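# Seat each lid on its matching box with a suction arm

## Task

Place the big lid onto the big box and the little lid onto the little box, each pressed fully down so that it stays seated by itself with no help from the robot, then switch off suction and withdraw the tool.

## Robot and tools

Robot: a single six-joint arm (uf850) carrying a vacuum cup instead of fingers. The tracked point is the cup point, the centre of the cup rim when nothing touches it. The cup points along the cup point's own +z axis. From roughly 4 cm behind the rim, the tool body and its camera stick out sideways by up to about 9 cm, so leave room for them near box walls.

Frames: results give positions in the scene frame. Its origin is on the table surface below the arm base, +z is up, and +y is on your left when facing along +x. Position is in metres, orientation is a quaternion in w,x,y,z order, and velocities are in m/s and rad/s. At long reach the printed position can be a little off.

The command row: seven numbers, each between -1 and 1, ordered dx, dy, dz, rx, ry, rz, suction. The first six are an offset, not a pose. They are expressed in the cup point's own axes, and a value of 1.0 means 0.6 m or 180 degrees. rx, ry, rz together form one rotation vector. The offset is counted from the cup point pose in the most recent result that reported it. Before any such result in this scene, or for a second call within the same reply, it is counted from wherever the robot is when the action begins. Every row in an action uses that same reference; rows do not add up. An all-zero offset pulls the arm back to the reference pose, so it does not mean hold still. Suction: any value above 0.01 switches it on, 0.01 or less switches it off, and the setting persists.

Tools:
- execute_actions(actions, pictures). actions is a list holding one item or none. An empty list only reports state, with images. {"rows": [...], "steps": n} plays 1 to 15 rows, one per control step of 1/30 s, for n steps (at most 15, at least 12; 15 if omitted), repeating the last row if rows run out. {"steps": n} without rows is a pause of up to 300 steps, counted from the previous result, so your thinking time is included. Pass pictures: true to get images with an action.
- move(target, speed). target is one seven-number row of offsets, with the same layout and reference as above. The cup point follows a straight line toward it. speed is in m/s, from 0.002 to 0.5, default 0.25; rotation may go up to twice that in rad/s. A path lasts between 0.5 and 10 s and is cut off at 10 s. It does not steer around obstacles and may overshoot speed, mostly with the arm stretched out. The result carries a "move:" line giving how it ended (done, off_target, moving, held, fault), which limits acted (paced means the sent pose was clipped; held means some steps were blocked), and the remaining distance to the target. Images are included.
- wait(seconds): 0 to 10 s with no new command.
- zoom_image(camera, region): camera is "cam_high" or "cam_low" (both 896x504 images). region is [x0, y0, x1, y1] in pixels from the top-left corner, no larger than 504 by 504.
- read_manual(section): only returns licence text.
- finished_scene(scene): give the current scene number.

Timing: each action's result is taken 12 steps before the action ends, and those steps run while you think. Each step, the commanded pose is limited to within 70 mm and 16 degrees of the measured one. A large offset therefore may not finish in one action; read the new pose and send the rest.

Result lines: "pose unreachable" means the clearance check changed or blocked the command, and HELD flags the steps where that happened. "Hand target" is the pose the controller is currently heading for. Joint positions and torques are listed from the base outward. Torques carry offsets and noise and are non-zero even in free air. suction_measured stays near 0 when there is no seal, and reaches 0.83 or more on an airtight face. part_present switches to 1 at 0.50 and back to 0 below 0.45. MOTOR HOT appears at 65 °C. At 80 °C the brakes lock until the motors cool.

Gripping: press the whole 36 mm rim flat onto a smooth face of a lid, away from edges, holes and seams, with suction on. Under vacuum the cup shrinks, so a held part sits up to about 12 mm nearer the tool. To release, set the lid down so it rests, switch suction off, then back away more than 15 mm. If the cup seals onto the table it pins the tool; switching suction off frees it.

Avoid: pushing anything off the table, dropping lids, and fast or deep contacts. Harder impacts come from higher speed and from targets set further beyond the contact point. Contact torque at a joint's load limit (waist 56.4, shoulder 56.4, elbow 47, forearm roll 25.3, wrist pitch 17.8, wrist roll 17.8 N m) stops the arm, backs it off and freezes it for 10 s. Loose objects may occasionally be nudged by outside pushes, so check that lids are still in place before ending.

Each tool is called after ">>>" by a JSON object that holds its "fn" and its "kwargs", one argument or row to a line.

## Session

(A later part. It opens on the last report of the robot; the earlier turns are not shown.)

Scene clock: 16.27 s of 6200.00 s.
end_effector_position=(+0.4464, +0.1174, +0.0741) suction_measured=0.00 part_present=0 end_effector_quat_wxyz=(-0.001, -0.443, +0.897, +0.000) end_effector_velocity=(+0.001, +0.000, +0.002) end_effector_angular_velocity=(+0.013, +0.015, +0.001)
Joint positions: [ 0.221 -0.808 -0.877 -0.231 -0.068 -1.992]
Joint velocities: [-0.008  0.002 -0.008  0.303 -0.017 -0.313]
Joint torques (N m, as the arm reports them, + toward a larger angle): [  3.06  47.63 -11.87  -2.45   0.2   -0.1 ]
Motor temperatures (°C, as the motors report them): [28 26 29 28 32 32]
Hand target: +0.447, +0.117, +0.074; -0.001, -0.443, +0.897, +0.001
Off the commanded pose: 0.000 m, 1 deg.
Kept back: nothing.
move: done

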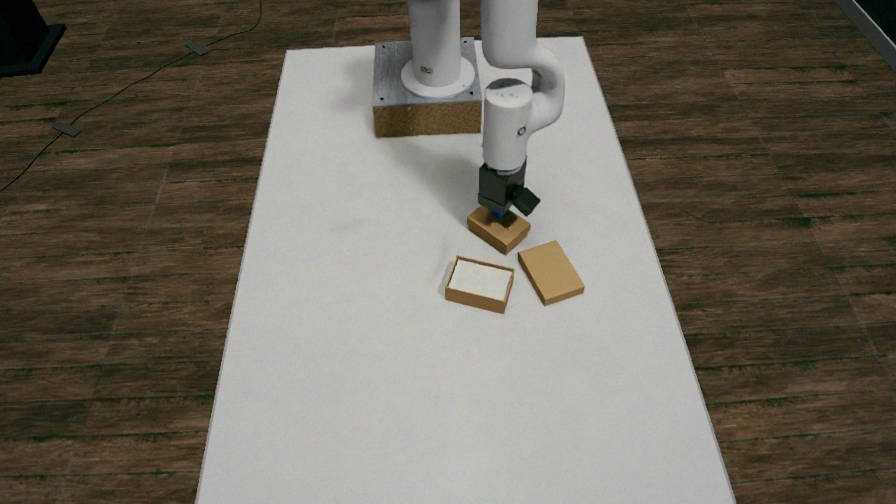

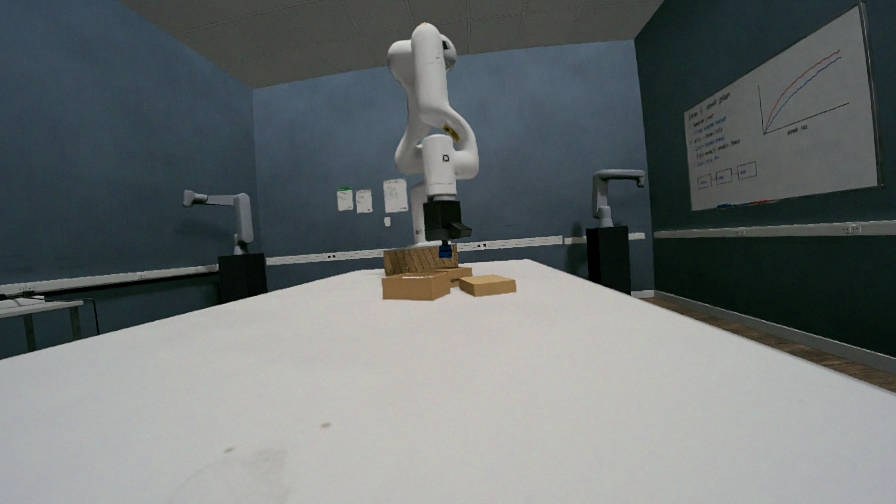

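>>> {"fn": "move", "kwargs": {
  "target": [-0.254,-0.06,0.055,0,0,0,0]
}}

>>> {"fn": "move", "kwargs": {
  "target": [0,0,0.036,0,0,0,1],
  "speed": 0.03
}}

>>> {"fn": "move", "kwargs": {
  "target": [0,0,-0.095,0,0,0,1],
  "speed": 0.15
}}

>>> {"fn": "move", "kwargs": {
  "target": [0.1717,-0.193,0.014,0,0,-0.2917,1],
  "speed": 0.35
}}

>>> {"fn": "zoom_image", "kwargs": {
  "camera": "cam_high",
  "region": [435,240,525,320]
}}

>>> {"fn": "zoom_image", "kwargs": {
  "camera": "cam_low",
  "region": [370,240,470,310]
}}

Scene clock: 18.33 s of 6200.00 s.
end_effector_position=(+0.5671, +0.2166, +0.0410) suction_measured=0.00 part_present=0 end_effector_quat_wxyz=(-0.001, -0.443, +0.897, +0.000) end_effector_velocity=(+0.000, +0.002, -0.001) end_effector_angular_velocity=(+0.001, +0.002, +0.002)
Joint positions: [ 0.326 -1.07  -1.358 -0.057 -0.287 -2.063]
Joint velocities: [ 0.002 -0.004 -0.006  0.005 -0.003 -0.005]
Joint torques (N m, as the arm reports them, + toward a larger angle): [  3.51  61.9  -16.89  -1.83   0.36  -0.08]
Motor temperatures (°C, as the motors report them): [28 26 29 28 32 32]
Hand target: +0.567, +0.217, +0.041; -0.001, -0.443, +0.897, +0.000
Off the commanded pose: 0.001 m, 0 deg.
Kept back: nothing.
move: done

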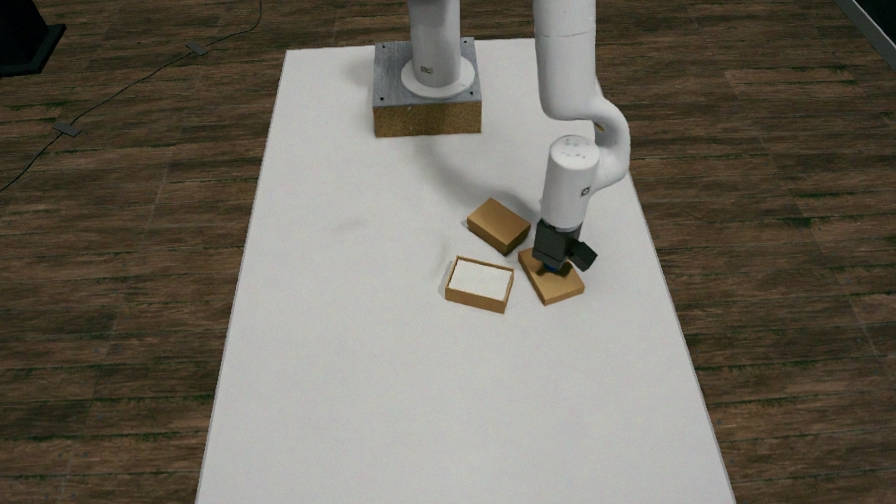

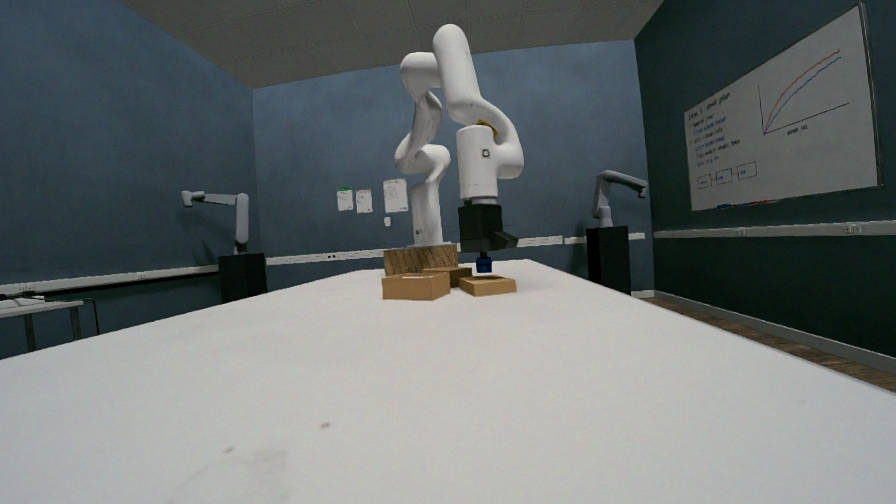

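Scene clock: 19.33 s of 6200.00 s.
end_effector_position=(+0.5671, +0.2166, +0.0196) suction_measured=0.94 part_present=1 end_effector_quat_wxyz=(-0.001, -0.443, +0.897, +0.000) end_effector_velocity=(+0.000, +0.001, -0.001) end_effector_angular_velocity=(+0.001, -0.001, +0.002)
Joint positions: [ 0.325 -1.116 -1.382 -0.061 -0.265 -2.059]
Joint velocities: [ 0.001 -0.002 -0.002 -0.001  0.002 -0.   ]
Joint torques (N m, as the arm reports them, + toward a larger angle): [  4.02  62.32 -16.38  -1.81   0.38  -0.01]
Motor temperatures (°C, as the motors report them): [28 26 29 28 32 32]
Hand target: +0.567, +0.217, +0.019; -0.001, -0.443, +0.897, +0.000
Off the commanded pose: 0.000 m, 0 deg.
Kept back: nothing.
move: done

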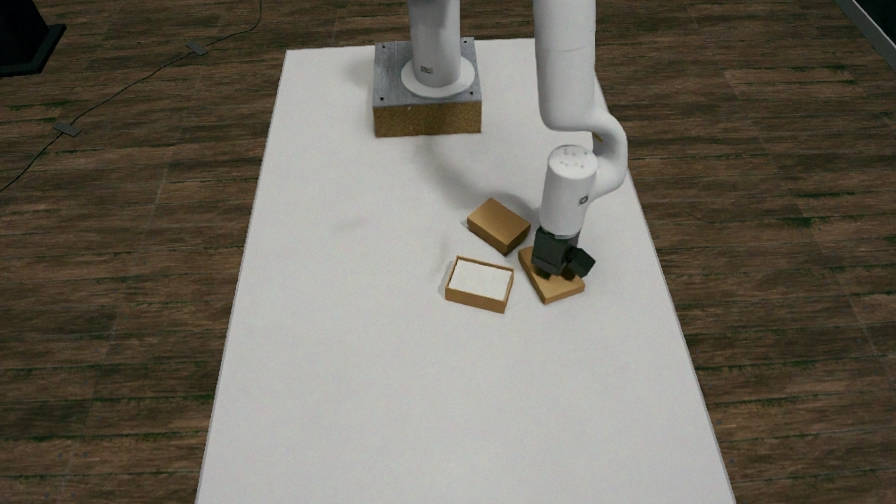

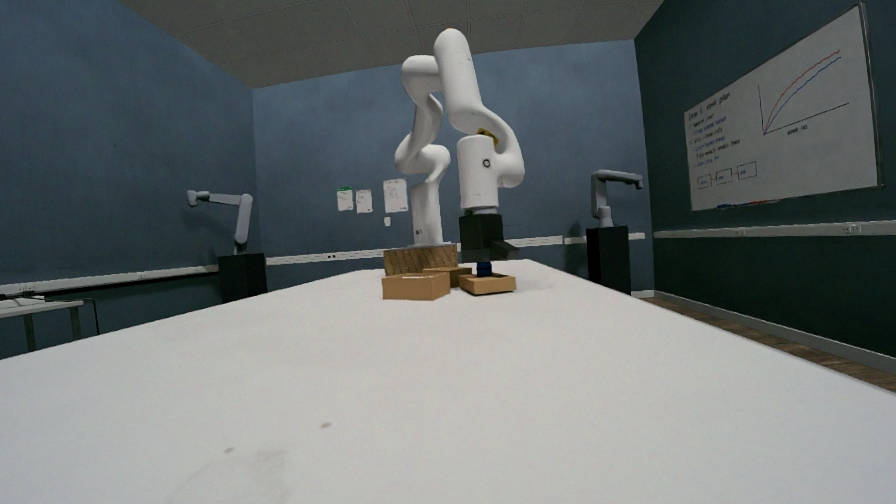

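Scene clock: 20.17 s of 6200.00 s.
end_effector_position=(+0.5670, +0.2166, +0.0762) suction_measured=0.96 part_present=1 end_effector_quat_wxyz=(-0.001, -0.443, +0.897, +0.000) end_effector_velocity=(+0.000, -0.000, +0.002) end_effector_angular_velocity=(+0.000, -0.001, -0.001)
Joint positions: [ 0.327 -0.998 -1.326 -0.05  -0.328 -2.069]
Joint velocities: [-0.001  0.003  0.002 -0.    -0.001  0.   ]
Joint torques (N m, as the arm reports them, + toward a larger angle): [  4.32  59.78 -17.63  -1.9    0.42  -0.02]
Motor temperatures (°C, as the motors report them): [28 26 29 28 32 32]
Hand target: +0.567, +0.217, +0.077; -0.001, -0.443, +0.897, +0.000
Off the commanded pose: 0.000 m, 0 deg.
Kept back: nothing.
move: done

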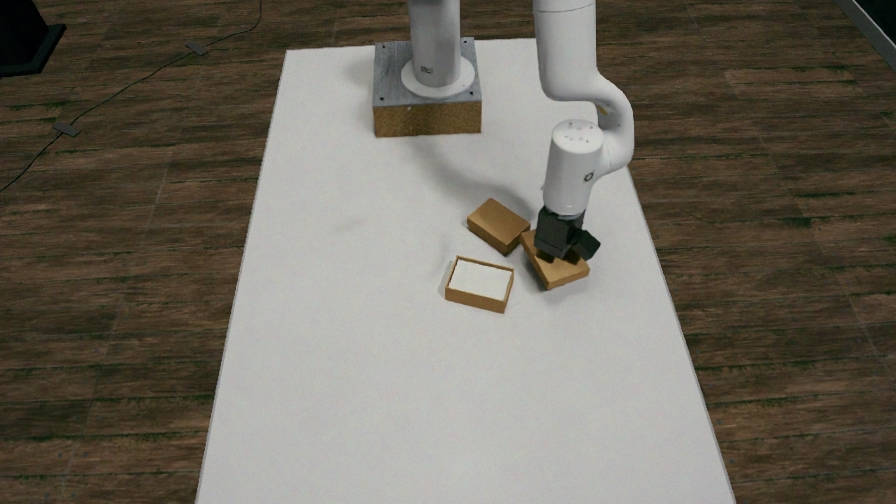

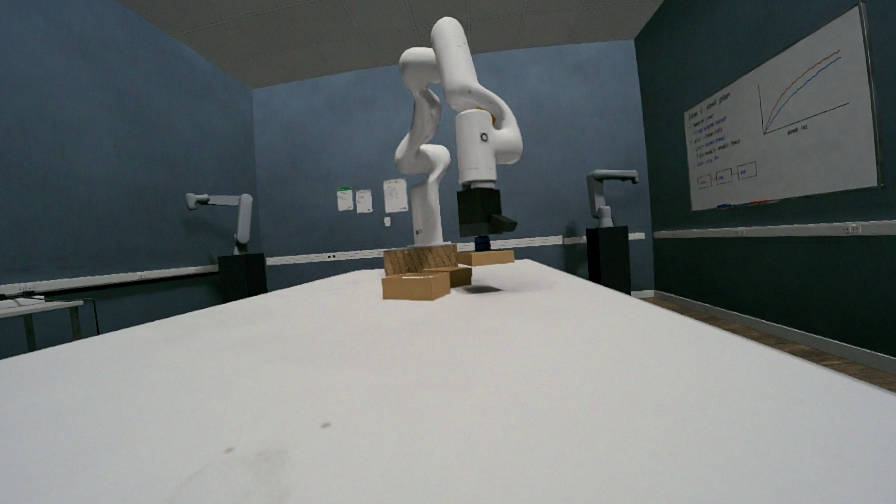

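Scene clock: 22.10 s of 6200.00 s.
end_effector_position=(+0.5966, +0.0647, +0.0677) suction_measured=0.96 part_present=1 end_effector_quat_wxyz=(+0.001, +0.793, -0.609, -0.001) end_effector_velocity=(-0.000, -0.000, -0.000) end_effector_angular_velocity=(+0.008, +0.005, +0.004)
Joint positions: [ 0.07  -0.998 -1.304 -0.053 -0.302 -3.24 ]
Joint velocities: [-0.004 -0.001 -0.002  0.028 -0.004 -0.034]
Joint torques (N m, as the arm reports them, + toward a larger angle): [  3.95  60.51 -17.4   -1.9    0.33  -0.16]
Motor temperatures (°C, as the motors report them): [28 27 29 28 32 32]
Hand target: +0.597, +0.065, +0.068; +0.001, +0.794, -0.609, -0.001
Off the commanded pose: 0.000 m, 0 deg.
Kept back: nothing.
move: done

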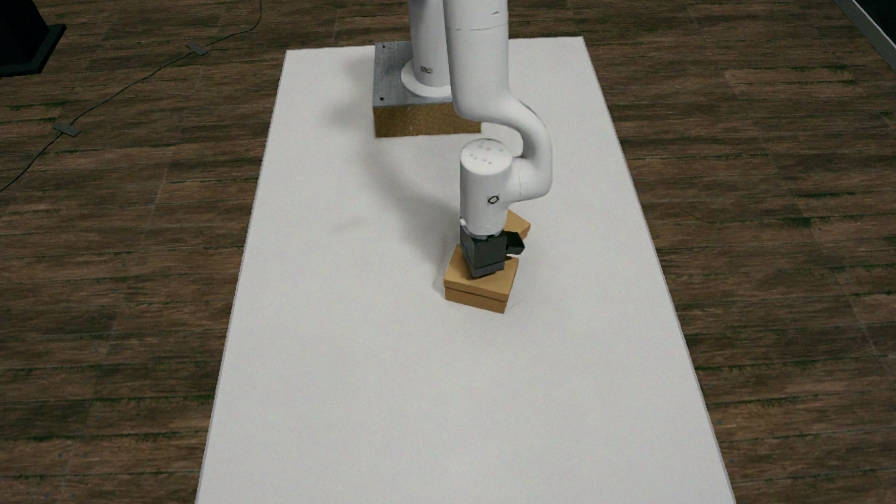

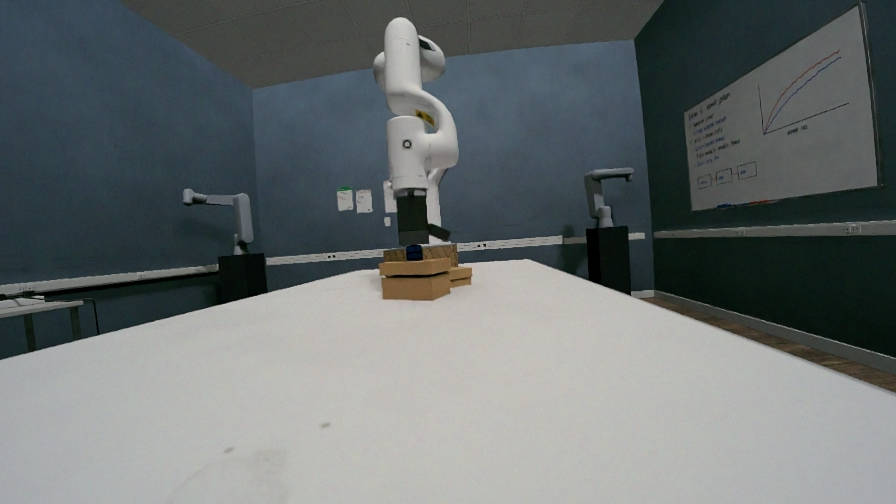

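Region (435, 240, 525, 320) of cam_high's 896x504 image, scaled by 5.600, with more detail than that image has.

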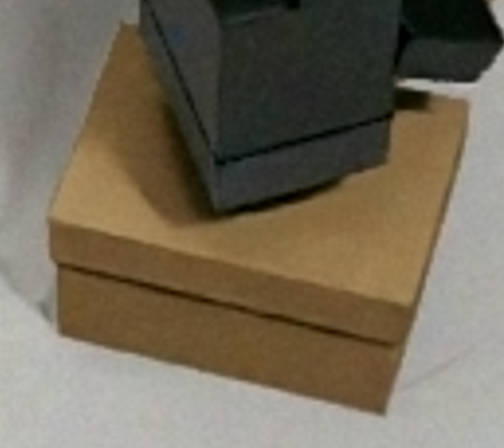

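Region (370, 240, 470, 310) of cam_low's 896x504 image, scaled by 5.040, with more detail than that image has; it fills the top 353 rows of this view, and the rest is white.

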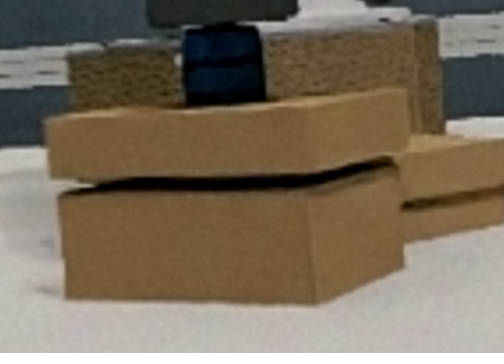

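>>> {"fn": "move", "kwargs": {
  "target": [0.004,-0.0024,0.02,0,0,0.001,1],
  "speed": 0.02
}}

>>> {"fn": "zoom_image", "kwargs": {
  "camera": "cam_low",
  "region": [370,240,470,310]
}}

Scene clock: 23.70 s of 6200.00 s.
end_effector_position=(+0.5984, +0.0627, +0.0557) suction_measured=0.96 part_present=1 end_effector_quat_wxyz=(+0.001, +0.793, -0.610, -0.001) end_effector_velocity=(+0.000, +0.000, -0.000) end_effector_angular_velocity=(-0.000, +0.001, +0.001)
Joint positions: [ 0.066 -1.025 -1.321 -0.054 -0.291 -3.239]
Joint velocities: [ 0.    -0.001 -0.002 -0.001 -0.002 -0.   ]
Joint torques (N m, as the arm reports them, + toward a larger angle): [  3.95  60.45 -17.29  -1.76   0.48  -0.05]
Motor temperatures (°C, as the motors report them): [28 27 29 28 32 32]
Hand target: +0.599, +0.063, +0.056; +0.001, +0.793, -0.610, -0.001
Off the commanded pose: 0.000 m, 0 deg.
Kept back: nothing.
move: done

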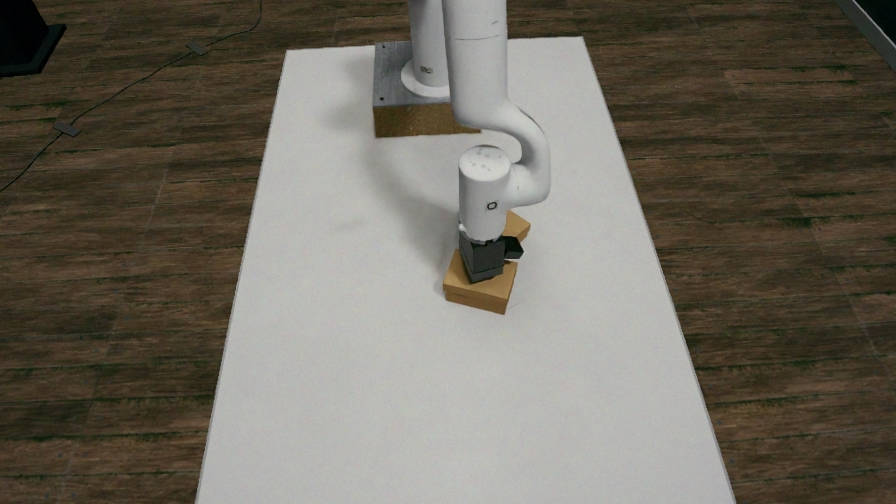

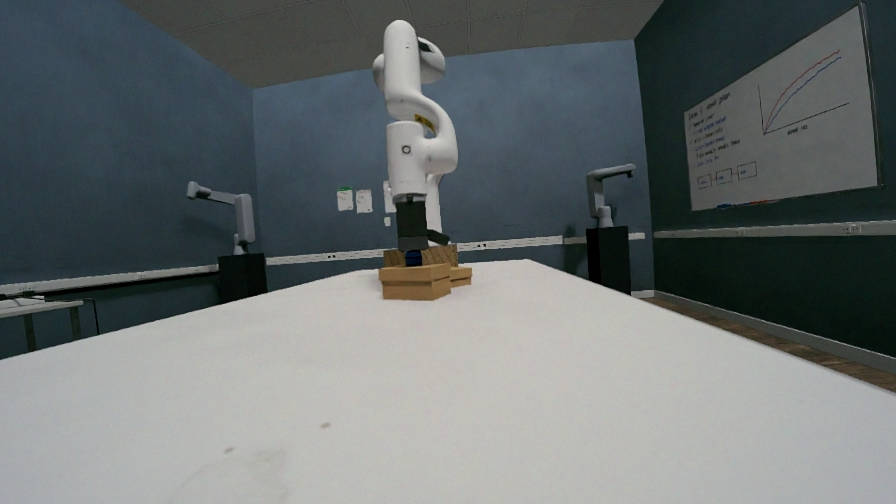

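Region (370, 240, 470, 310) of cam_low's 896x504 image, scaled by 5.040, with more detail than that image has; it fills the top 353 rows of this view, and the rest is white.

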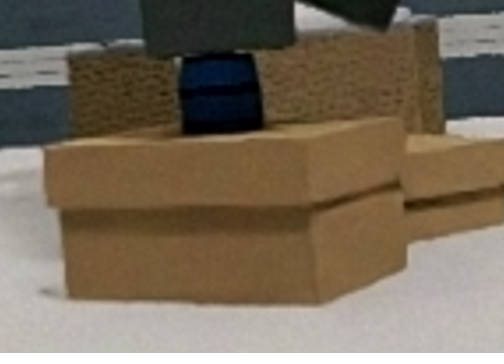

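>>> {"fn": "move", "kwargs": {
  "target": [0,0,0.0295,0,0,0,1],
  "speed": 0.025
}}

>>> {"fn": "move", "kwargs": {
  "target": [0,0,0,0,0,0,0]
}}

>>> {"fn": "move", "kwargs": {
  "target": [0,0,-0.2,0,0,0,0]
}}

>>> {"fn": "zoom_image", "kwargs": {
  "camera": "cam_low",
  "region": [370,240,490,310]
}}

Scene clock: 25.10 s of 6200.00 s.
end_effector_position=(+0.5984, +0.0627, +0.0381) suction_measured=0.96 part_present=1 end_effector_quat_wxyz=(+0.001, +0.793, -0.610, -0.001) end_effector_velocity=(-0.001, -0.000, -0.002) end_effector_angular_velocity=(-0.000, +0.001, -0.000)
Joint positions: [ 0.065 -1.062 -1.338 -0.058 -0.272 -3.236]
Joint velocities: [-0.001 -0.003 -0.001 -0.     0.001 -0.   ]
Joint torques (N m, as the arm reports them, + toward a larger angle): [  3.58  60.85 -16.55  -1.86   0.35  -0.03]
Motor temperatures (°C, as the motors report them): [28 27 29 28 32 32]
Hand target: +0.598, +0.063, +0.038; +0.001, +0.793, -0.610, -0.001
Off the commanded pose: 0.000 m, 0 deg.
Kept back: nothing.
move: done

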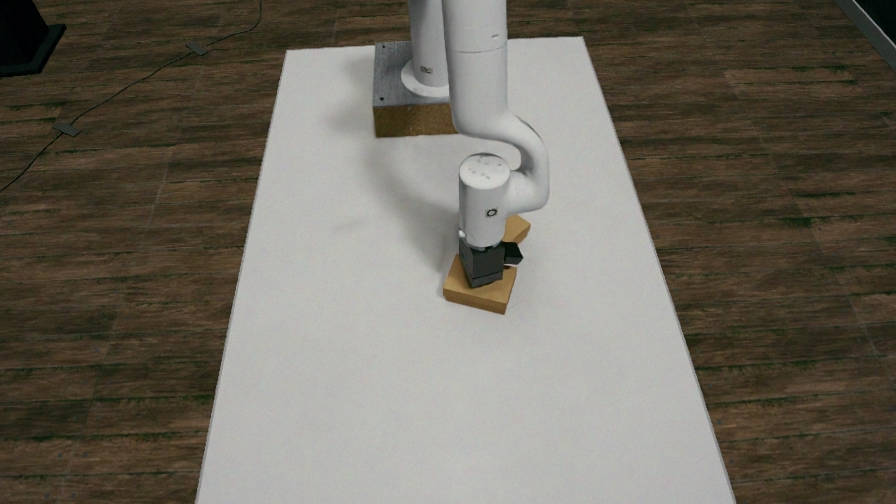

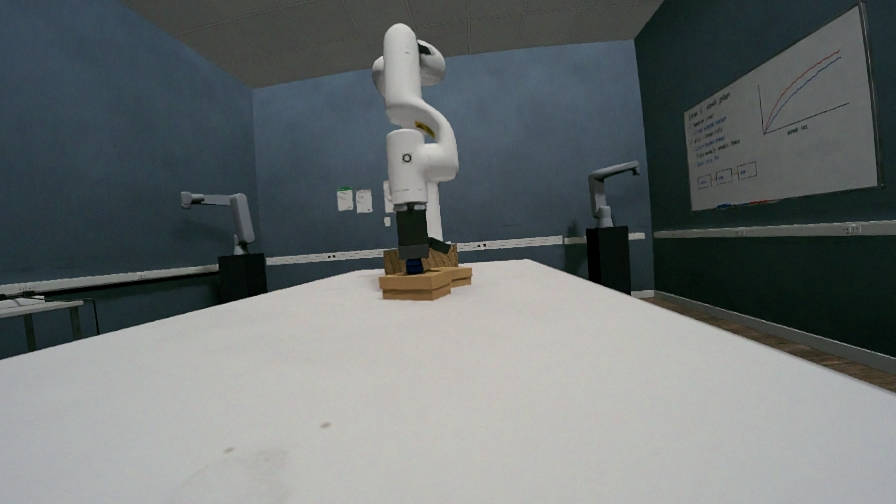

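Scene clock: 25.60 s of 6200.00 s.
end_effector_position=(+0.5987, +0.0627, +0.0383) suction_measured=0.00 part_present=0 end_effector_quat_wxyz=(+0.001, +0.793, -0.610, -0.001) end_effector_velocity=(-0.001, -0.001, -0.001) end_effector_angular_velocity=(-0.000, +0.002, -0.002)
Joint positions: [ 0.065 -1.062 -1.338 -0.058 -0.272 -3.236]
Joint velocities: [-0.001 -0.001  0.001 -0.     0.001  0.001]
Joint torques (N m, as the arm reports them, + toward a larger angle): [  4.31  48.98 -13.34  -1.69   0.88   0.02]
Motor temperatures (°C, as the motors report them): [28 27 29 28 32 32]
Hand target: +0.598, +0.063, +0.038; +0.001, +0.793, -0.610, -0.001
Off the commanded pose: 0.000 m, 0 deg.
Kept back: nothing.
move: done

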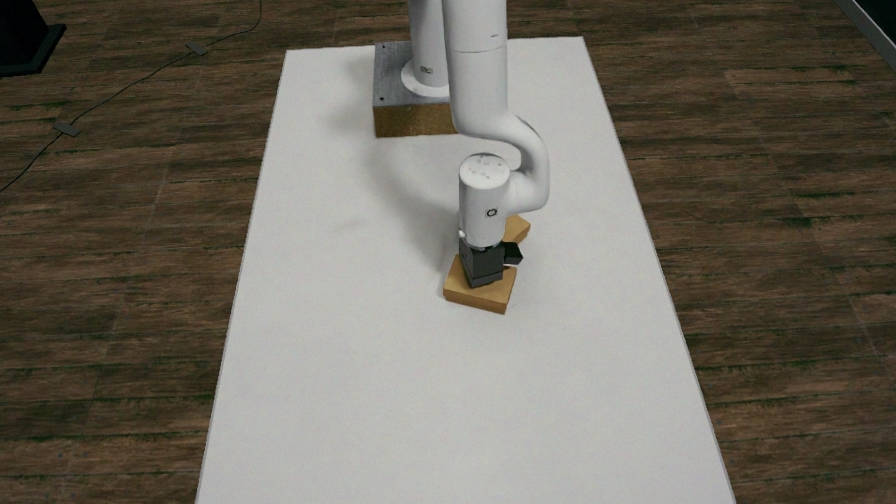

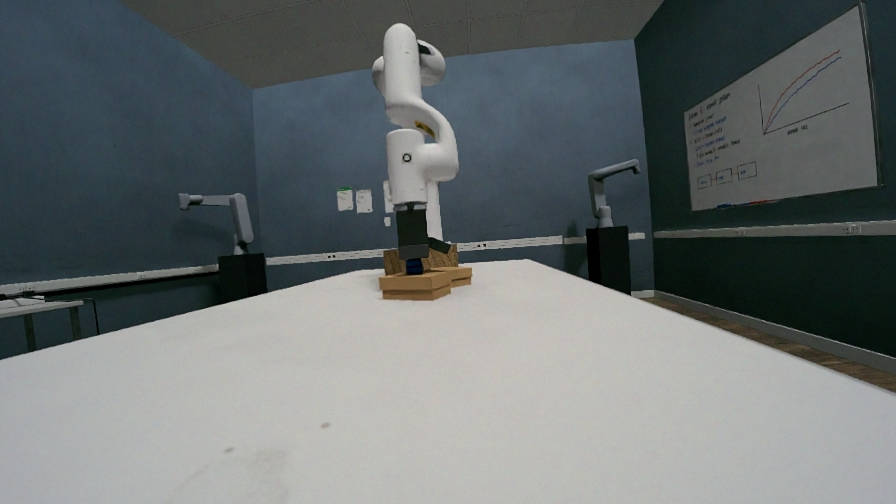

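Scene clock: 26.60 s of 6200.00 s.
end_effector_position=(+0.5986, +0.0628, +0.1579) suction_measured=0.00 part_present=0 end_effector_quat_wxyz=(+0.001, +0.793, -0.610, -0.001) end_effector_velocity=(+0.001, +0.000, +0.003) end_effector_angular_velocity=(+0.000, -0.002, -0.001)
Joint positions: [ 0.069 -0.824 -1.255 -0.038 -0.427 -3.254]
Joint velocities: [ 0.     0.006 -0.     0.    -0.003  0.001]
Joint torques (N m, as the arm reports them, + toward a larger angle): [  3.55  56.38 -19.27  -1.69   0.34   0.  ]
Motor temperatures (°C, as the motors report them): [28 27 29 28 32 32]
Hand target: +0.599, +0.063, +0.158; +0.001, +0.793, -0.610, -0.001
Off the commanded pose: 0.000 m, 0 deg.
Kept back: nothing.
move: done

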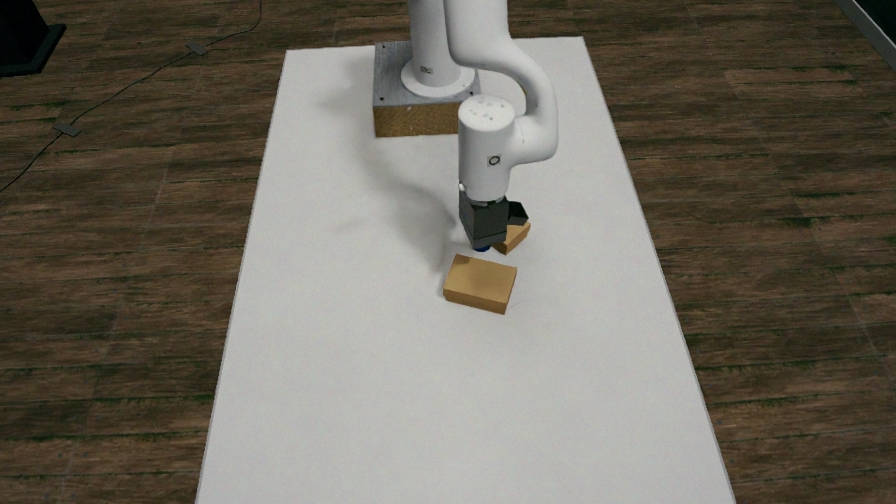

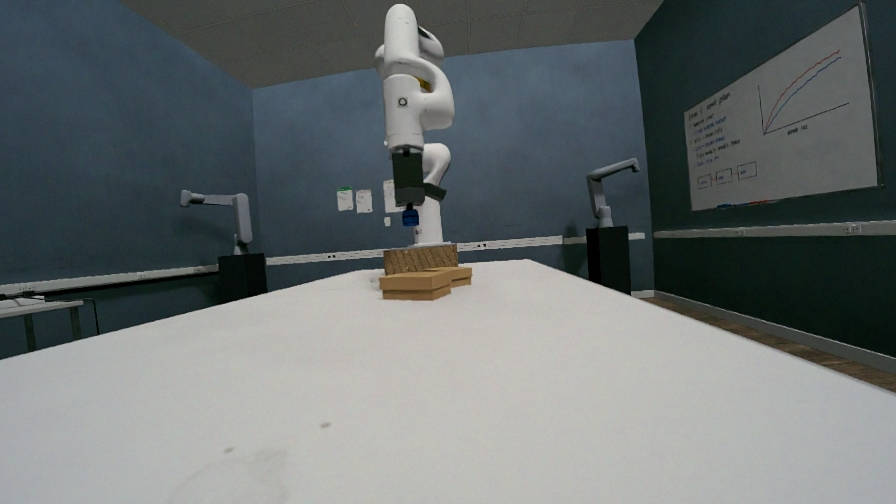

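Region (370, 240, 490, 310) of cam_low's 896x504 image, scaled by 4.200, with more detail than that image has; it fills the top 294 rows of this view, and the rest is white.

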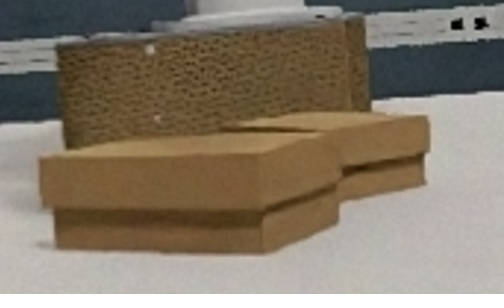

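>>> {"fn": "finished_scene", "kwargs": {
  "scene": 2
}}

The scene is finished: the task was done.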